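## Task

Scene 1: enter the letters "LIE" on the keyboard, in that order. Every correct letter in sequence counts. Hitting a wrong key, or any key once the final letter is in, fails it, as does pressing the keyboard hard enough to break it. At the end the keyboard must rest flat on the table with its keys facing up, without the robot holding it there.

## Robot and tools

Robot: one six-joint arm (waist, shoulder, elbow, forearm roll, wrist pitch, wrist roll) with a two-finger gripper. Joint ranges in rad, base to gripper: waist -3.491 to 3.491, shoulder -3.140 to 3.140, elbow -1.187 to 4.328, forearm roll -3.316 to 3.316, wrist pitch -3.140 to 3.140, wrist roll -3.927 to 3.927. The fingers point along the gripper's +z axis and close along its y axis. The reported hand point sits between the pads when closed; closed fingertips extend about 33 mm past it (about 9 mm when fully open), and closing pushes the tips roughly 24 mm further out, so leave clearance above a surface. For typing, a closed gripper pointing down makes a natural poker.

Scene frame: origin on the table top under the arm base, +z up, +y to the left when facing along +x. The state line reports end_effector_position (metres) and end_effector_quat_wxyz in this frame. The base may be slightly tilted, and the printed position can be off, more so at long reach.

The row (9 numbers, each in [-1, 1]) is used by both execute_actions and move: dx, dy, dz, rx, ry, rz, position, force_limit, speed. The first six are an offset, not a pose: they are expressed in the gripper's own axes and measured from the gripper pose shown in the most recent result that shows it (before any such result in the scene, and for second and later calls in one reply, from where the robot is when the action begins). 1.0 equals 0.6 m for dx, dy, dz and 180 degrees for rx, ry, rz, which together form one rotation vector. All zeros therefore drives the hand back to that reference pose; it is not a pause. Finger numbers: position +1 is fully open (140 mm), pads touch near -0.8, -1 closes until blocked. force_limit runs from about 14 N (-1) through 60 N (0) to 107 N (+1). speed is pad gap rate: about 30 mm/s (-1), 140 (0), 250 (+1).

Tools:
- execute_actions {"actions": [...], "pictures": bool}. An empty list just reports the state. One action {"rows": [[9 numbers], ...], "steps": n} holds 1 to 15 rows and up to 15 steps of 1/30 s (default 15); each row is one step, the last row repeats to fill. Every row is measured from the same reference pose, not from the row before. A wait {"steps": n} (up to 300) counts from the previous result, so your reply time is included. A refused call sends nothing.
- move {"target": [9 numbers], "speed": m/s}: a straight path toward the one offset target, speed 0.002 to 0.5 (default 0.25), rotation up to twice that in rad/s, path lasting 0.5 to 10 s (cut off at 10 s). It does not slow for obstacles; the hand may lag, drift or overshoot the speed, especially with the arm almost straight. Finger values are sent at the start. Its result adds a "move:" line: ending done (at rest near target), off_target, moving, held or fault, plus limits (paced = pose clipped; held = a check blocked some steps, after which the arm may lurch fast), and the distance from target.
- wait {"seconds": 0 to 10}: lets time pass with no new command.
- zoom_image {"camera", "region": [x0, y0, x1, y1]}: pixels of that camera's latest image, top-left origin, at most 504 by 504. Cameras: cam_head_left, cam_head_right, cam_high, cam_low (896x504), cam_wrist (616x616 fisheye). Calibration per camera is given and may be a little off.
- finished_scene {"scene": 1 or 2}: irreversible; grades the scene and starts the next, whose task appears in the result. Replying with no tool call ends everything.

Motion limits: each step the commanded pose is clipped to within 70 mm and 16 degrees of the measured pose; position is favoured over orientation when both cannot be met. After an action ends the arm only continues to the last clipped pose, so check the result and send the remainder. The elbow will not fully straighten.

Result lines: "pose unreachable" means the clearance check (which treats the base mount as arm) altered or blocked the command; HELD marks steps where this happened. "Hand target" is where the controller is now driving. object_status: 0 moving, 1 stopped while opening, 2 stopped while closing (a grip), 3 at requested position or pads met. position_measured is in counts, 3 fully open to 230 pads closed. Flange force is a noisy estimate of outside force on the gripper (no reading near singular poses or at scene start). MOTOR HOT warns of overheating; reaching the limit brakes the arm (OVER-TEMPERATURE FAULT).

Avoid: contact torque at a joint's load limit (waist, shoulder, elbow 152 N m; the three wrist joints 38 N m) or 150 N of outside force triggers a 10 s stop that drops the rest of the call. The arm is stiff, so aiming even slightly beyond a key's contact point can fault. Faster touches hit harder. Press keys gently and lift clearly between letters, never brush a neighbouring key, type nothing after the last letter, don't shift or flip the keyboard, and knock nothing off the table.

Each tool is called after ">>>" by a JSON object that holds its "fn" and its "kwargs", one argument or row to a line.

## Session

I'll start by looking at the current state of the scene.

>>> {"fn": "execute_actions", "kwargs": {
  "actions": []
}}

Scene clock: 0.00 s of 4023.00 s.
end_effector_position=(+0.2009, +0.2017, +0.1683) position_measured=230 object_status=3 end_effector_quat_wxyz=(+0.266, +0.892, -0.008, -0.366)
Joint positions: [ 0.963  0.491  0.064 -0.28  -2.08   0.591]
Joint velocities: [-0.  0.  0.  0. -0.  0.]
Flange force (N, the push that the arm receives, along the gripper's own x y z axes): no reading
Hand target: +0.201, +0.202, +0.168; +0.266, +0.892, -0.008, -0.366

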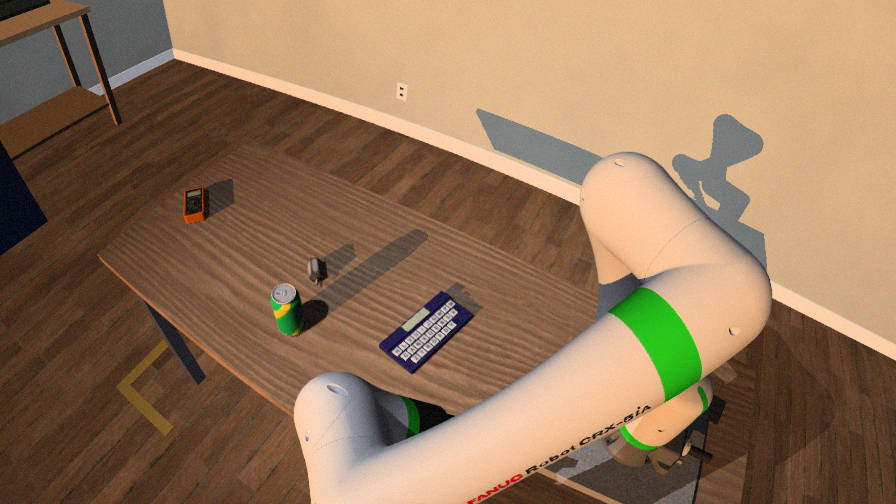

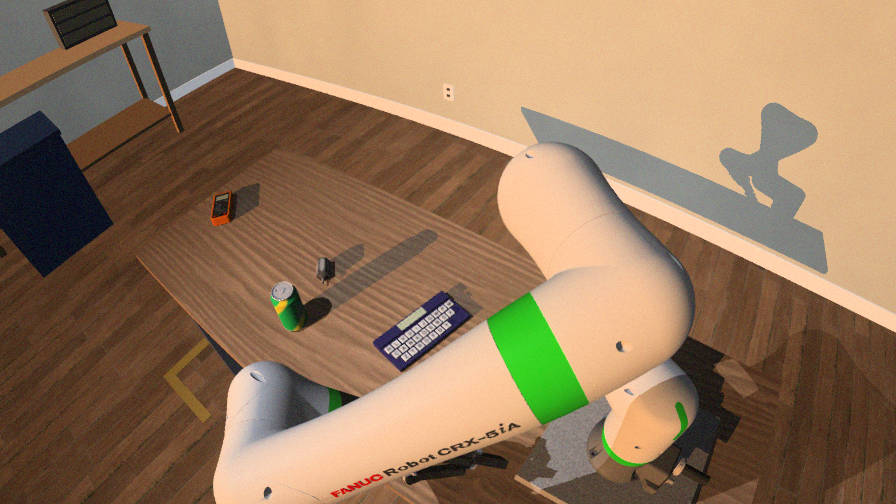

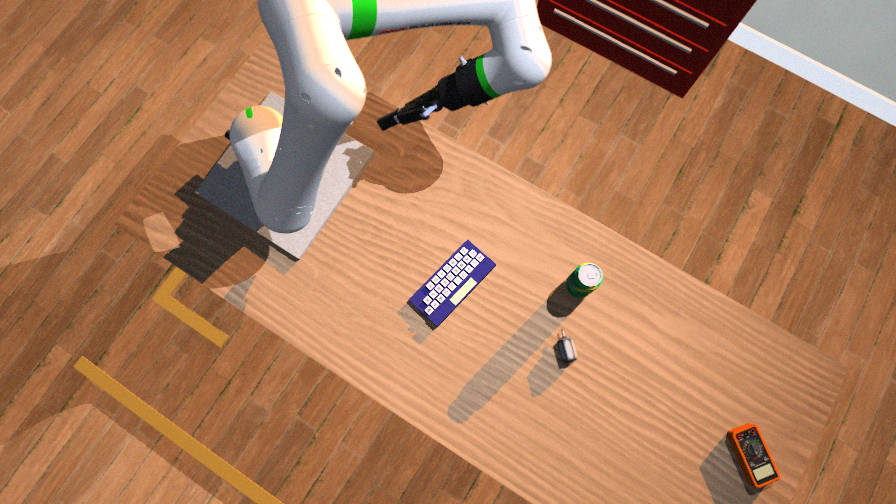

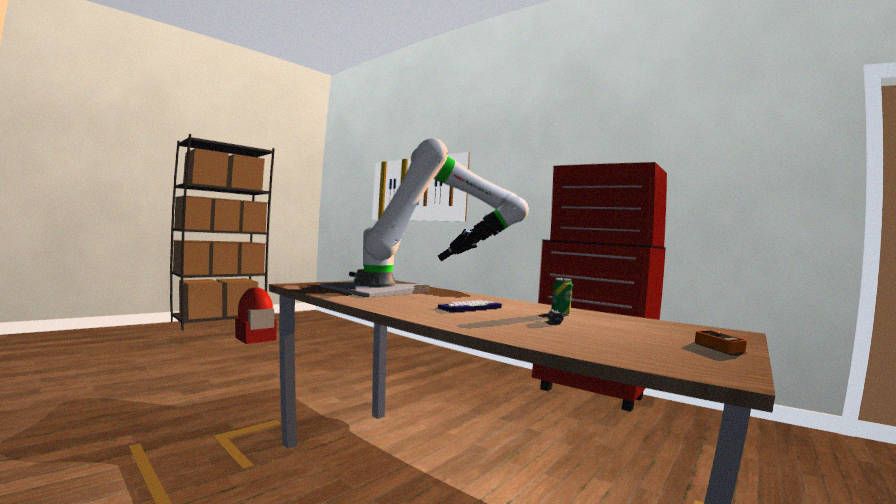

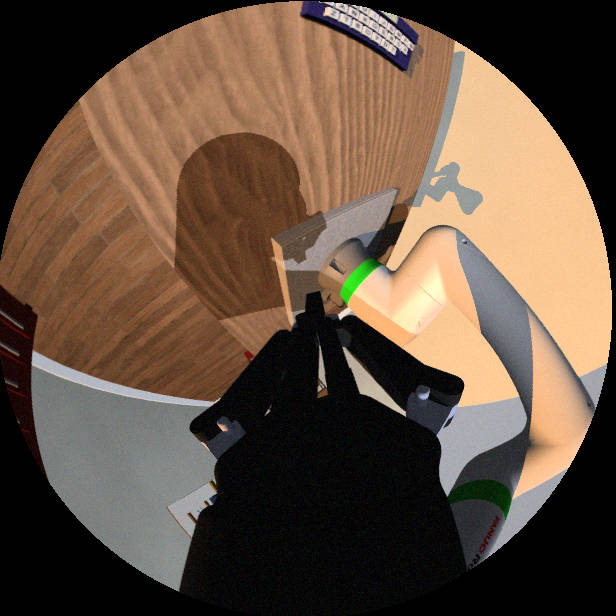

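>>> {"fn": "zoom_image", "kwargs": {
  "camera": "cam_high",
  "region": [395, 230, 505, 340]
}}

>>> {"fn": "zoom_image", "kwargs": {
  "camera": "cam_head_left",
  "region": [370, 280, 490, 380]
}}

Region (395, 230, 505, 340) of cam_high's 896x504 image, scaled by 4.582, with more detail than that image has.

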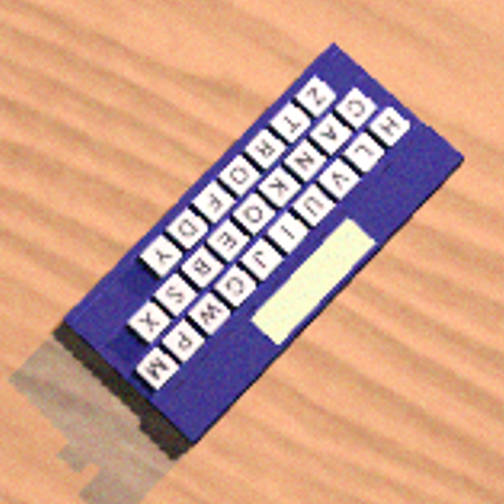

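Region (370, 280, 490, 380) of cam_head_left's 896x504 image, scaled by 4.200, with more detail than that image has.

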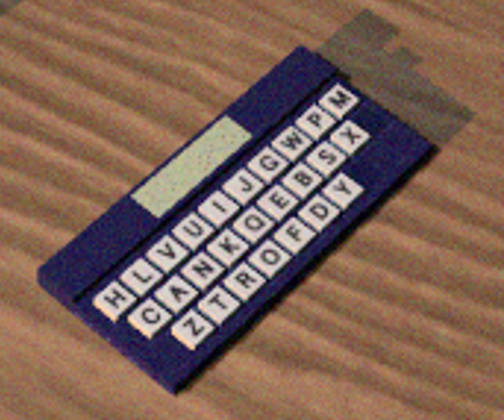

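>>> {"fn": "zoom_image", "kwargs": {
  "camera": "cam_high",
  "region": [370, 50, 510, 150]
}}

>>> {"fn": "zoom_image", "kwargs": {
  "camera": "cam_high",
  "region": [530, 310, 610, 390]
}}

>>> {"fn": "zoom_image", "kwargs": {
  "camera": "cam_low",
  "region": [420, 200, 580, 330]
}}

>>> {"fn": "zoom_image", "kwargs": {
  "camera": "cam_wrist",
  "region": [240, 260, 400, 420]
}}

Region (370, 50, 510, 150) of cam_high's 896x504 image, scaled by 3.600, with more detail than that image has; it fills the top 360 rows of this view, and the rest is white.

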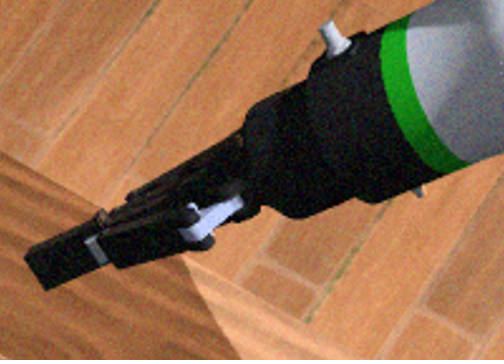

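Region (530, 310, 610, 390) of cam_high's 896x504 image, scaled by 6.300, with more detail than that image has.

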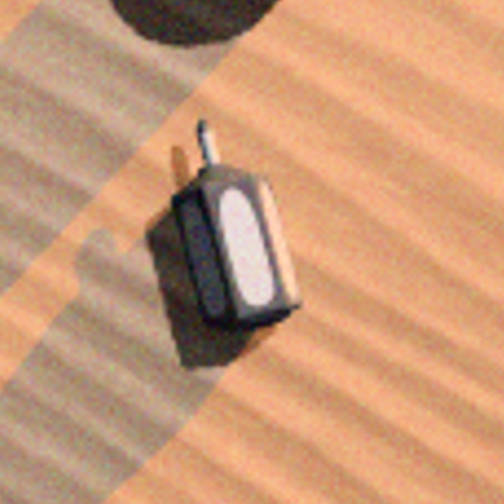

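Region (420, 200, 580, 330) of cam_low's 896x504 image, scaled by 3.150, with more detail than that image has; it fills the top 410 rows of this view, and the rest is white.

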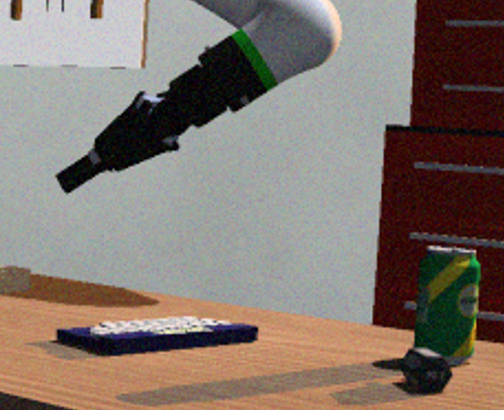

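Region (240, 260, 400, 420) of cam_wrist's 616x616 image, scaled by 3.150, with more detail than that image has.

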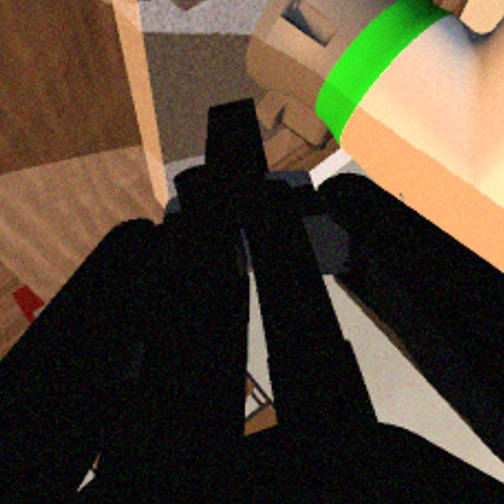

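>>> {"fn": "move", "kwargs": {
  "target": [0.4657, 0.3561, -0.1422, 0.1348, 0.0928, 0.0245, -1, 0, 0],
  "speed": 0.25
}}

Scene clock: 54.07 s of 4023.00 s.
end_effector_position=(+0.4998, -0.0008, +0.1411) position_measured=233 object_status=3 end_effector_quat_wxyz=(+0.086, +0.970, -0.081, -0.213)
Joint positions: [ 0.327  0.591  0.352  0.037 -1.819  1.099]
Joint velocities: [-0.    -0.     0.    -0.004 -0.001  0.001]
Flange force (N, the push that the arm receives, along the gripper's own x y z axes): [8.9 -3.2 -6.6]
Hand target: +0.500, -0.001, +0.141; +0.086, +0.970, -0.081, -0.213
Off the commanded pose: 0.001 m, 0 deg.
After step 90, 49.23 s passed at rest.
move: done
camera_calibration (this result's frames):
cam_wrist: T_world_to_cam=[[-0.329245, -0.911784, 0.245452, 0.138441], [-0.635576, 0.40624, 0.656515, 0.227199], [-0.698313, 0.0601512, -0.713261, 0.639815], [0, 0, 0, 1]] pos_world=[0.636774, -0.00455425, 0.273215]

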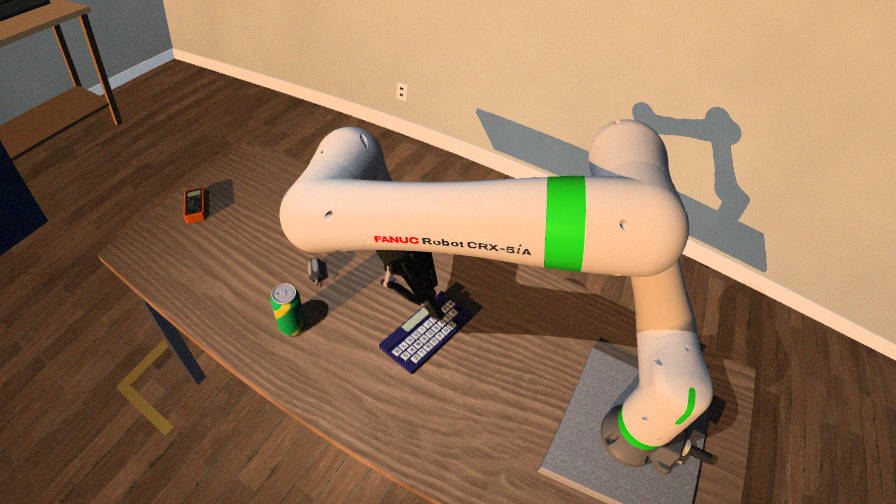

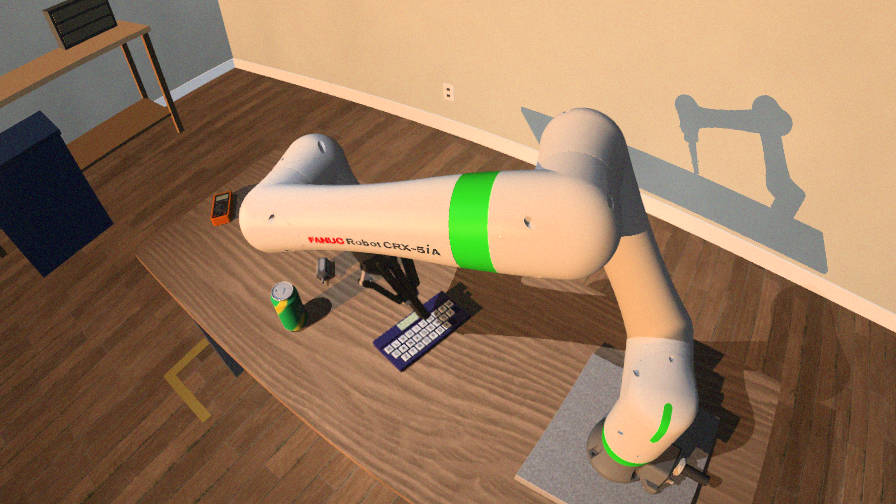

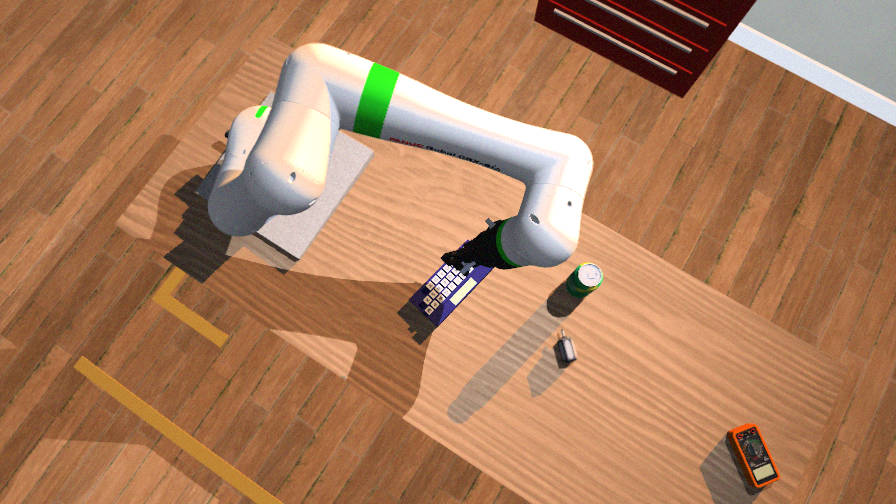

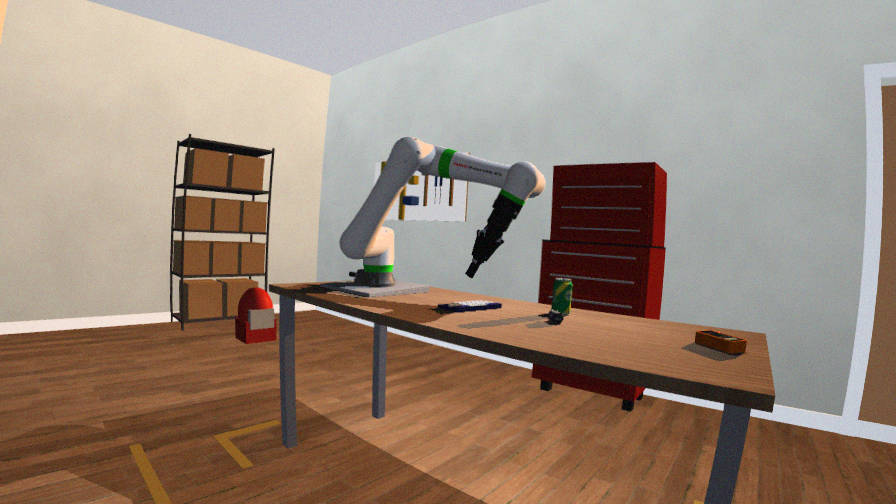

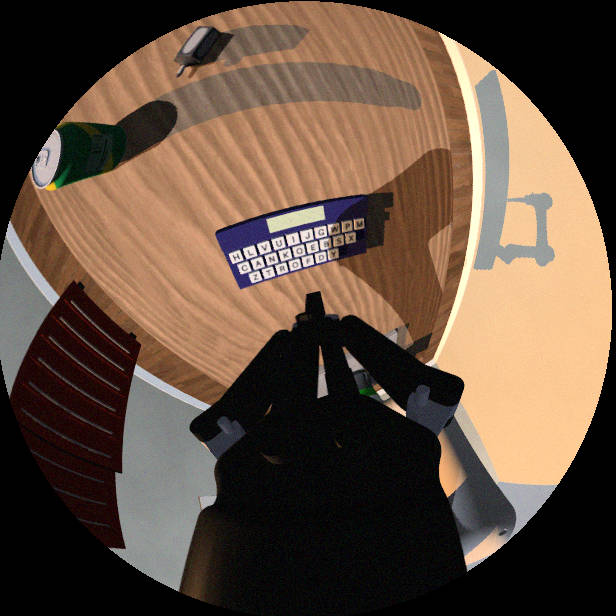

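>>> {"fn": "zoom_image", "kwargs": {
  "camera": "cam_wrist",
  "region": [205, 180, 385, 320]
}}

Region (205, 180, 385, 320) of cam_wrist's 616x616 image, scaled by 2.800, with more detail than that image has.

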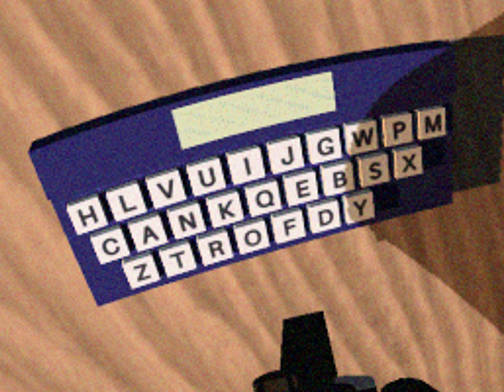

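>>> {"fn": "move", "kwargs": {
  "target": [0.0796, -0.1017, 0.0508, 0, 0, 0, -1, 0, 0],
  "speed": 0.12
}}

Scene clock: 67.57 s of 4023.00 s.
end_effector_position=(+0.5371, +0.0453, +0.0825) position_measured=233 object_status=3 end_effector_quat_wxyz=(+0.086, +0.970, -0.081, -0.213)
Joint positions: [ 0.371  0.741  0.454  0.015 -1.772  1.054]
Joint velocities: [ 0.001  0.001  0.     0.    -0.     0.   ]
Flange force (N, the push that the arm receives, along the gripper's own x y z axes): [9.2 -3.9 -4.7]
Hand target: +0.537, +0.045, +0.082; +0.086, +0.970, -0.081, -0.213
Off the commanded pose: 0.000 m, 0 deg.
After step 90, 9.50 s passed at rest.
move: done
camera_calibration (this result's frames):
cam_wrist: T_world_to_cam=[[-0.329265, -0.911826, 0.245272, 0.2071], [-0.635646, 0.406131, 0.656515, 0.270689], [-0.69824, 0.0602613, -0.713323, 0.621246], [0, 0, 0, 1]] pos_world=[0.674031, 0.0414674, 0.214642]

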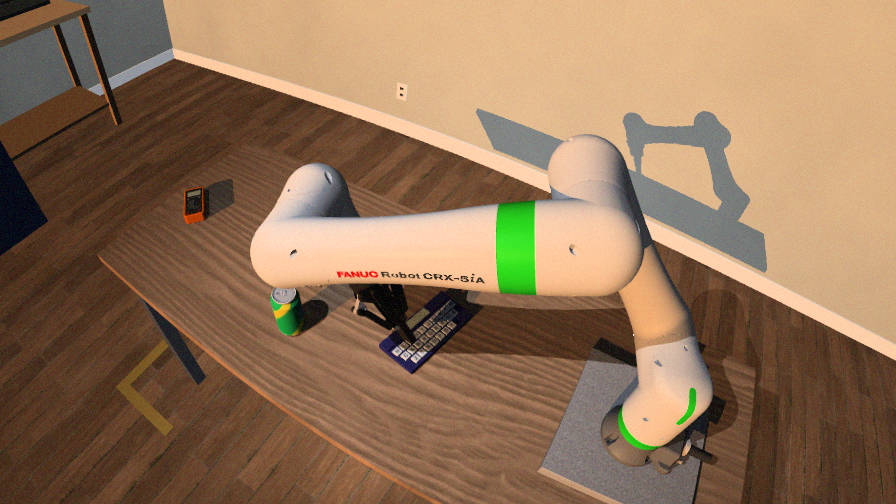

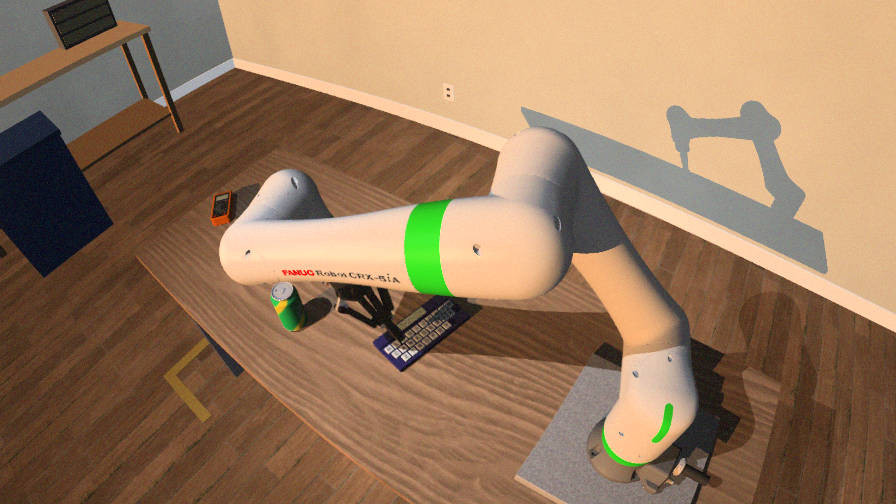

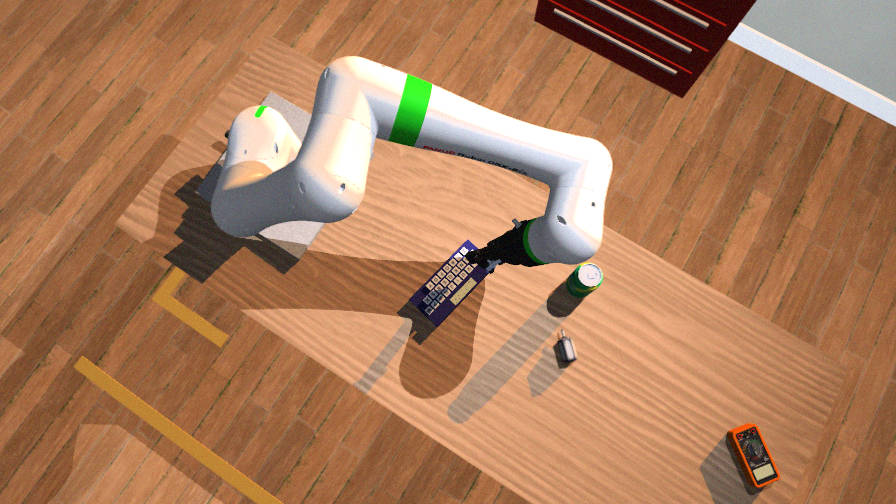

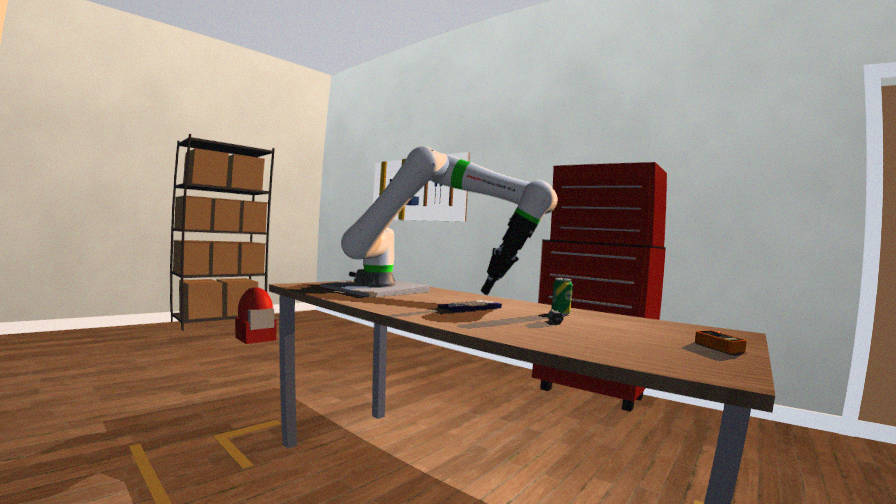

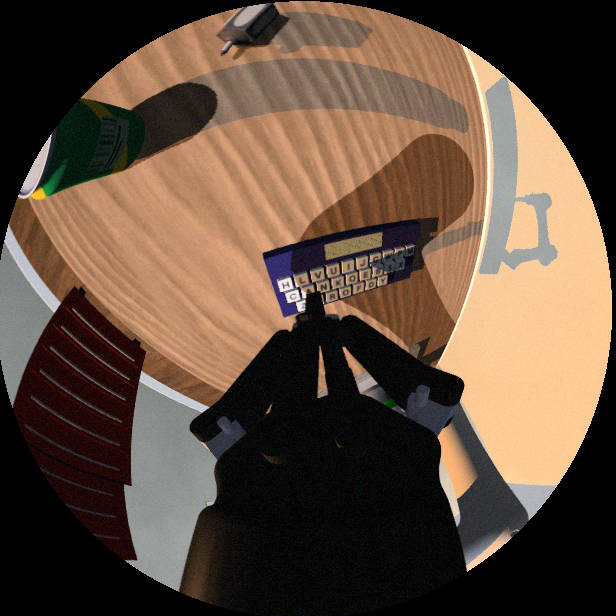

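>>> {"fn": "zoom_image", "kwargs": {
  "camera": "cam_wrist",
  "region": [260, 240, 360, 320]
}}

>>> {"fn": "zoom_image", "kwargs": {
  "camera": "cam_low",
  "region": [430, 260, 520, 320]
}}

>>> {"fn": "zoom_image", "kwargs": {
  "camera": "cam_head_left",
  "region": [370, 300, 450, 380]
}}

Region (260, 240, 360, 320) of cam_wrist's 616x616 image, scaled by 5.040, with more detail than that image has; it fills the top 403 rows of this view, and the rest is white.

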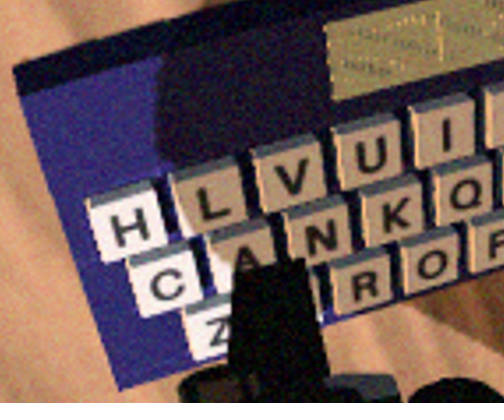

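Region (430, 260, 520, 320) of cam_low's 896x504 image, scaled by 5.600, with more detail than that image has.

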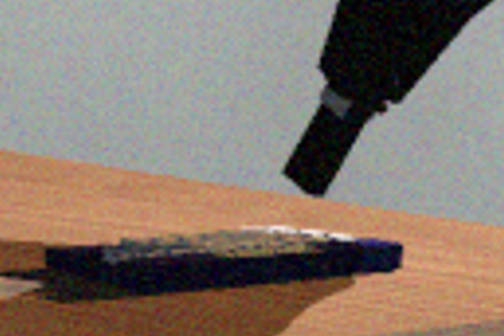

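Region (370, 300, 450, 380) of cam_head_left's 896x504 image, scaled by 6.300, with more detail than that image has.

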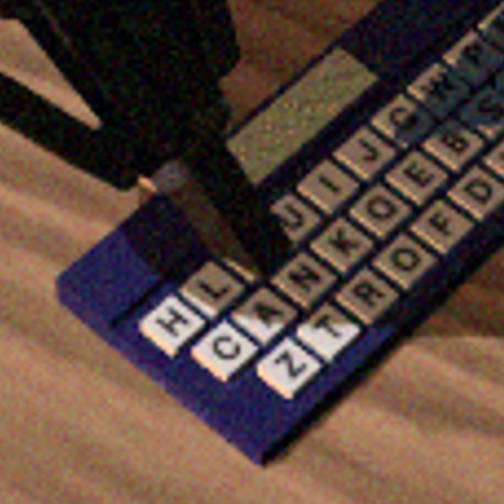

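>>> {"fn": "move", "kwargs": {
  "target": [0.01552, -0.00972, 0.01884, 0, 0, 0, -1, 0, 0],
  "speed": 0.04
}}

Scene clock: 82.33 s of 4023.00 s.
end_effector_position=(+0.5414, +0.0476, +0.0675) position_measured=233 object_status=3 end_effector_quat_wxyz=(+0.086, +0.970, -0.081, -0.213)
Joint positions: [ 0.371  0.765  0.457  0.015 -1.751  1.053]
Joint velocities: [-0.     0.    -0.    -0.001 -0.001  0.   ]
Flange force (N, the push that the arm receives, along the gripper's own x y z axes): [10.2 -4.0 -4.3]
Hand target: +0.541, +0.048, +0.067; +0.086, +0.970, -0.081, -0.213
Off the commanded pose: 0.000 m, 0 deg.
After step 90, 11.07 s passed at rest.
move: done
camera_calibration (this result's frames):
cam_wrist: T_world_to_cam=[[-0.329351, -0.911782, 0.245319, 0.21432], [-0.635656, 0.406229, 0.656445, 0.282313], [-0.69819, 0.0602623, -0.713372, 0.613394], [0, 0, 0, 1]] pos_world=[0.678306, 0.0437651, 0.199679]

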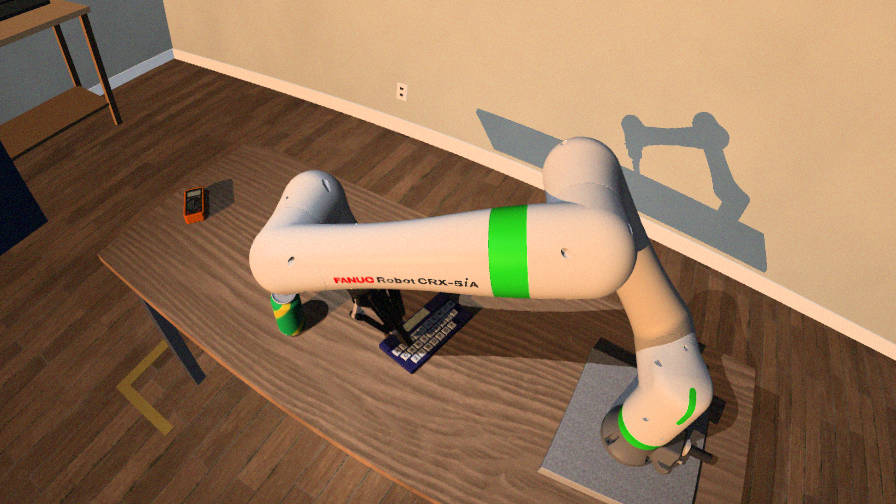

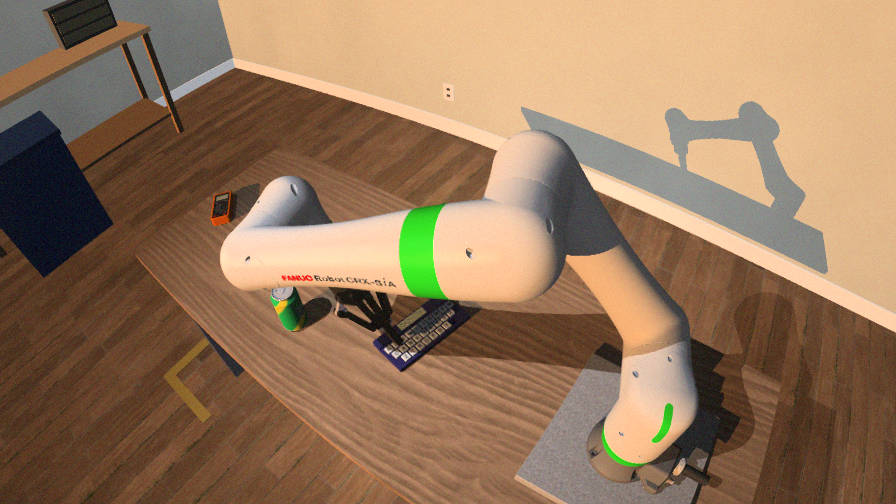

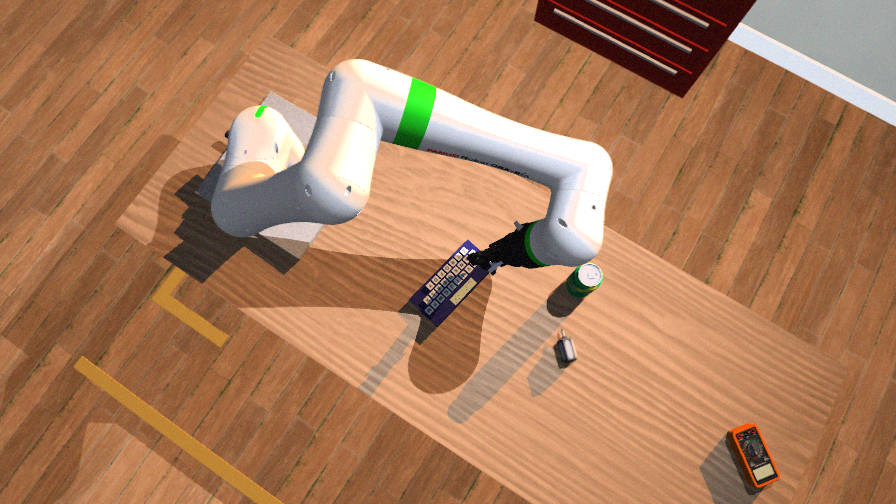

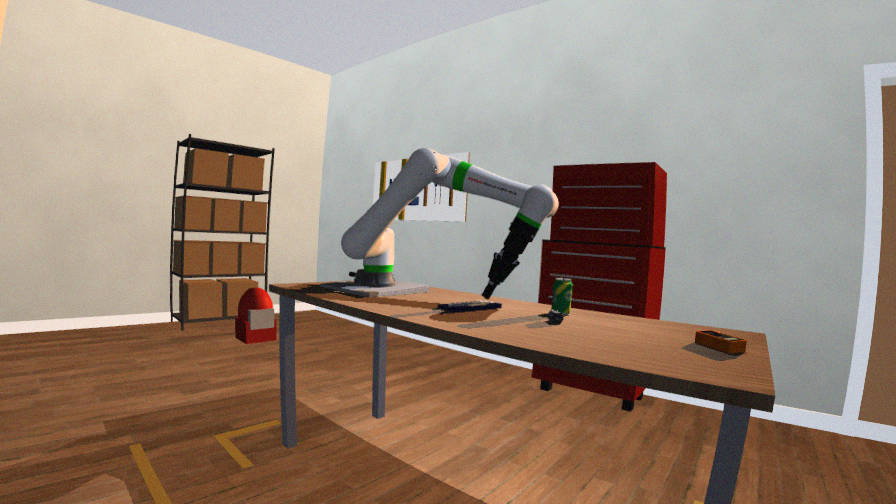

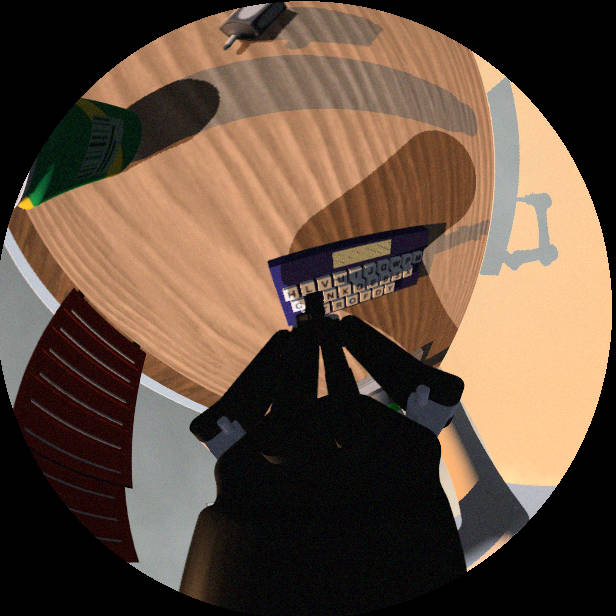

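>>> {"fn": "zoom_image", "kwargs": {
  "camera": "cam_wrist",
  "region": [270, 250, 350, 320]
}}

>>> {"fn": "zoom_image", "kwargs": {
  "camera": "cam_low",
  "region": [455, 275, 515, 315]
}}

>>> {"fn": "zoom_image", "kwargs": {
  "camera": "cam_head_left",
  "region": [375, 315, 435, 375]
}}

>>> {"fn": "zoom_image", "kwargs": {
  "camera": "cam_head_right",
  "region": [365, 315, 425, 375]
}}

Region (270, 250, 350, 320) of cam_wrist's 616x616 image, scaled by 6.300, with more detail than that image has; it fills the top 441 rows of this view, and the rest is white.

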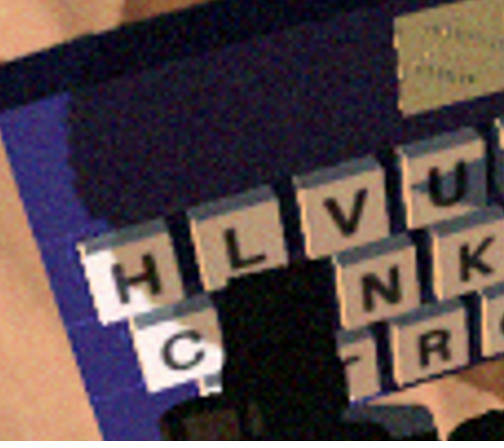

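Region (455, 275, 515, 315) of cam_low's 896x504 image, scaled by 8.400, with more detail than that image has.

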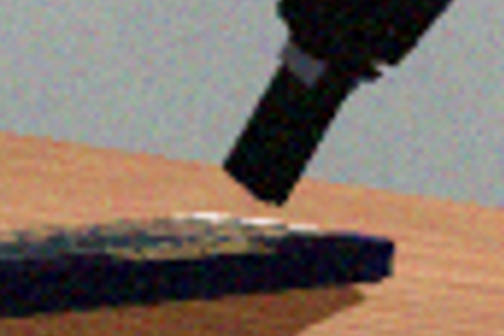

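Region (375, 315, 435, 375) of cam_head_left's 896x504 image, scaled by 8.400, with more detail than that image has.

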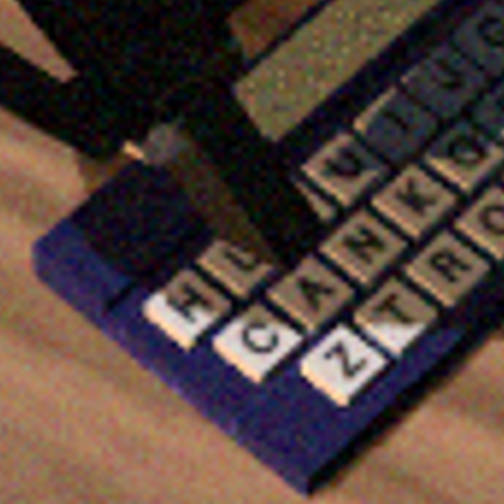

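Region (365, 315, 425, 375) of cam_head_right's 896x504 image, scaled by 8.400, with more detail than that image has.

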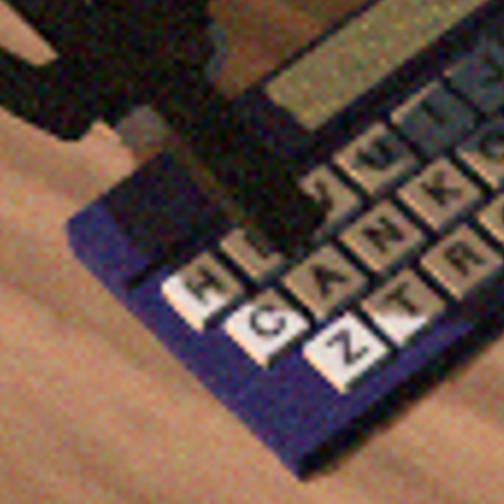

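>>> {"fn": "move", "kwargs": {
  "target": [0.004003, -0.002, 0.008943, 0, 0, 0, -1, 0, 0],
  "speed": 0.02
}}

Scene clock: 89.73 s of 4023.00 s.
end_effector_position=(+0.5414, +0.0477, +0.0615) position_measured=233 object_status=3 end_effector_quat_wxyz=(+0.086, +0.970, -0.081, -0.213)
Joint positions: [ 0.371  0.769  0.45   0.015 -1.739  1.053]
Joint velocities: [ 0.001  0.001 -0.     0.    -0.001  0.001]
Flange force (N, the push that the arm receives, along the gripper's own x y z axes): [10.3 -5.0 -4.5]
Hand target: +0.541, +0.048, +0.061; +0.086, +0.970, -0.081, -0.213
Off the commanded pose: 0.000 m, 0 deg.
After step 90, 3.70 s passed at rest.
move: done
camera_calibration (this result's frames):
cam_wrist: T_world_to_cam=[[-0.329353, -0.911819, 0.245177, 0.215901], [-0.635601, 0.406124, 0.656563, 0.286185], [-0.698239, 0.060406, -0.713312, 0.609091], [0, 0, 0, 1]] pos_world=[0.678299, 0.0438439, 0.19364]

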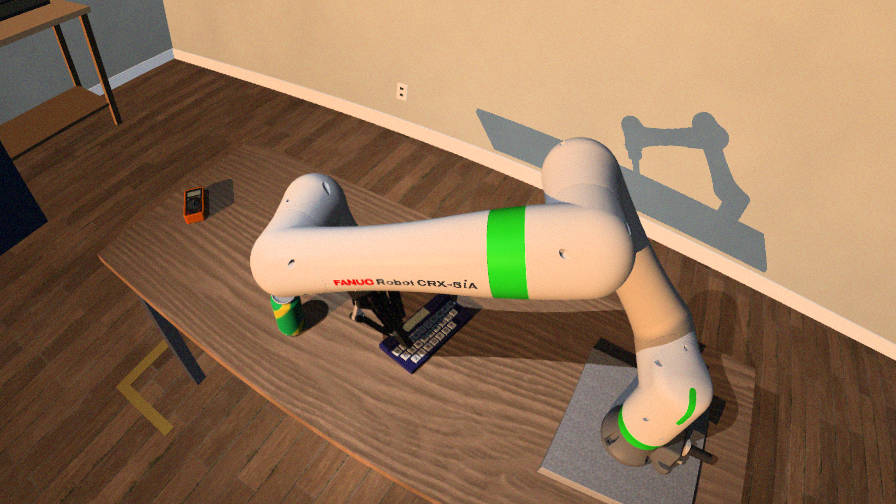

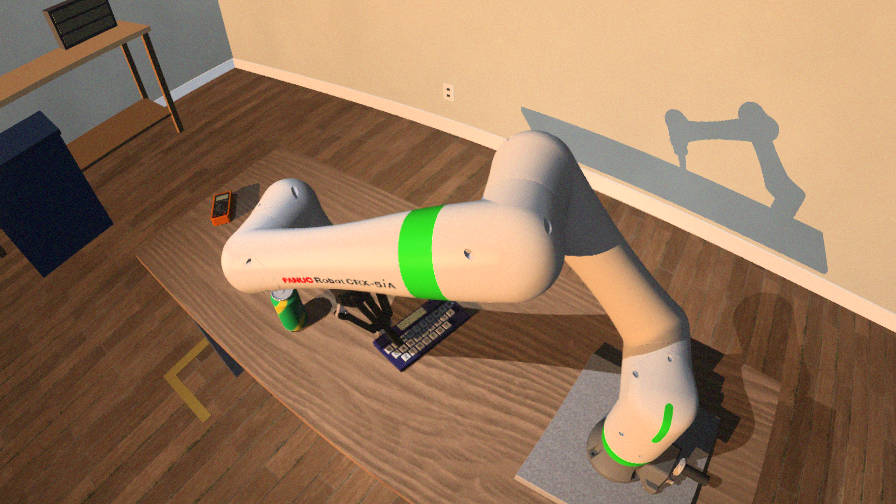

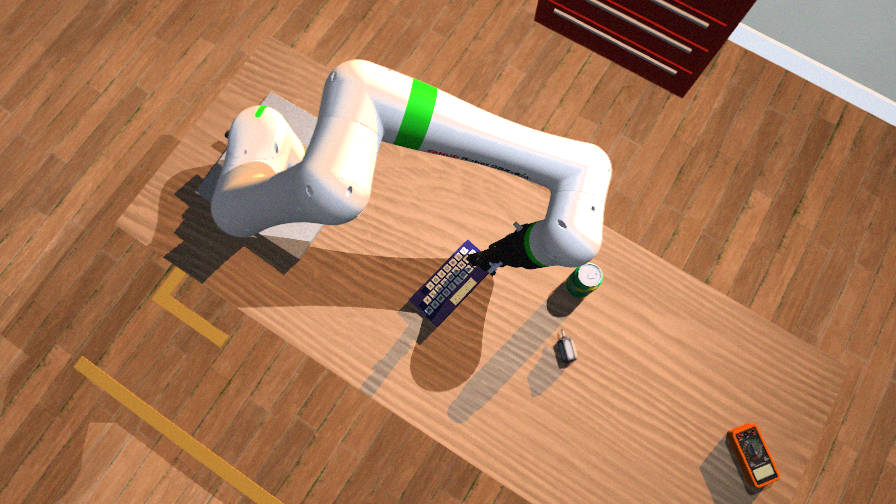

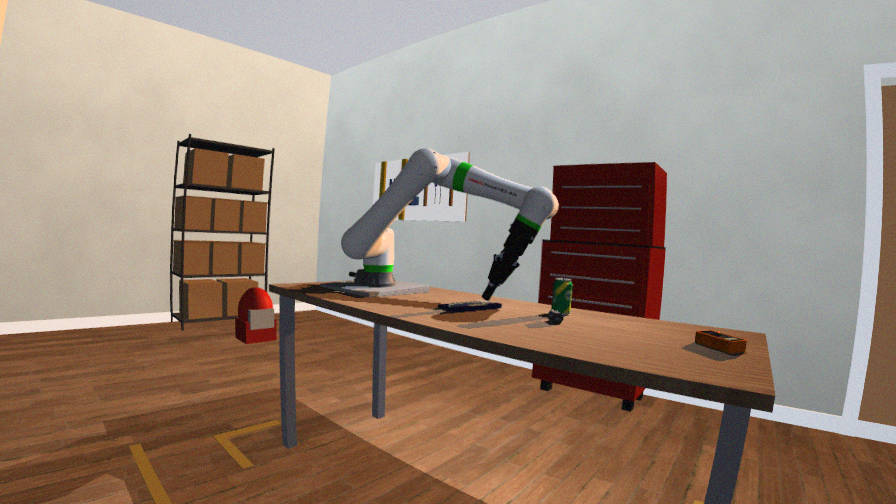

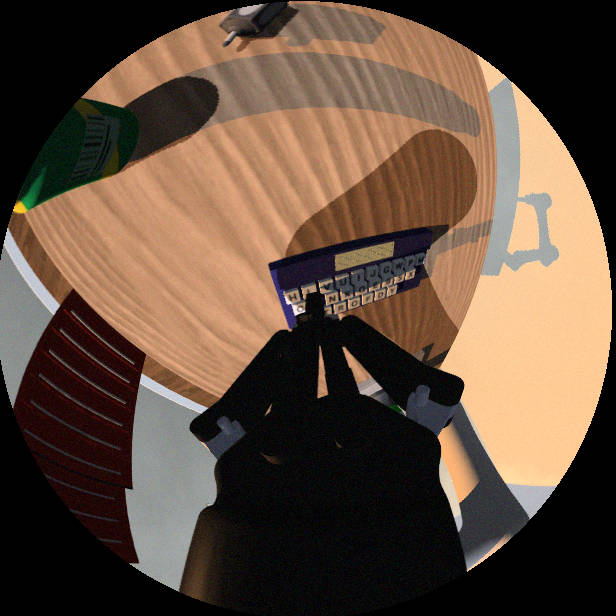

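>>> {"fn": "zoom_image", "kwargs": {
  "camera": "cam_wrist",
  "region": [270, 230, 400, 320]
}}

>>> {"fn": "zoom_image", "kwargs": {
  "camera": "cam_head_left",
  "region": [375, 315, 435, 375]
}}

Region (270, 230, 400, 320) of cam_wrist's 616x616 image, scaled by 3.877, with more detail than that image has; it fills the top 349 rows of this view, and the rest is white.

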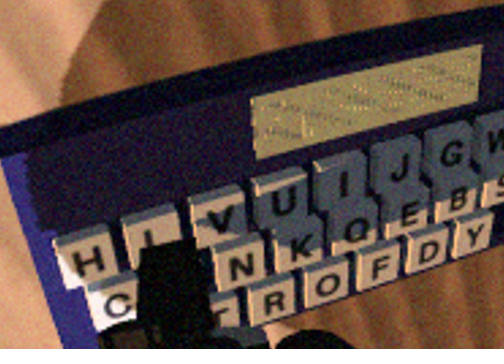

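Region (375, 315, 435, 375) of cam_head_left's 896x504 image, scaled by 8.400, with more detail than that image has.

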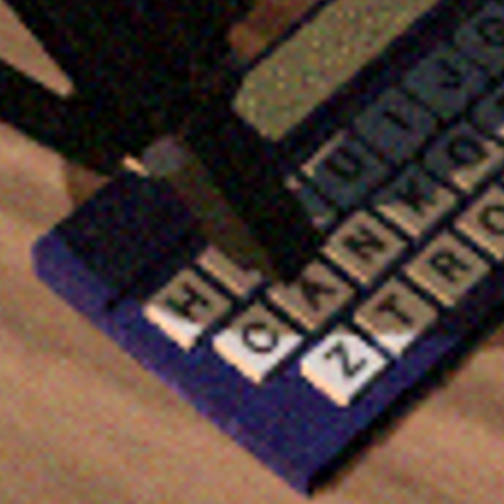

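>>> {"fn": "zoom_image", "kwargs": {
  "camera": "cam_wrist",
  "region": [280, 260, 350, 315]
}}

Region (280, 260, 350, 315) of cam_wrist's 616x616 image, scaled by 7.200, with more detail than that image has; it fills the top 396 rows of this view, and the rest is white.

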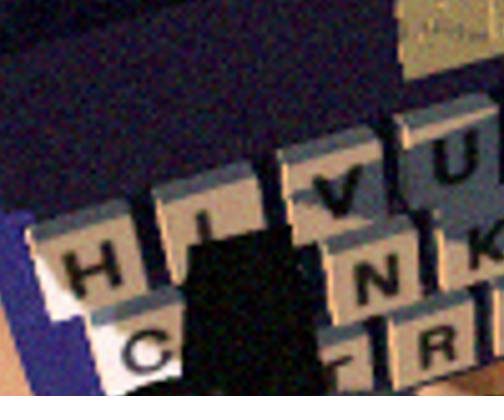

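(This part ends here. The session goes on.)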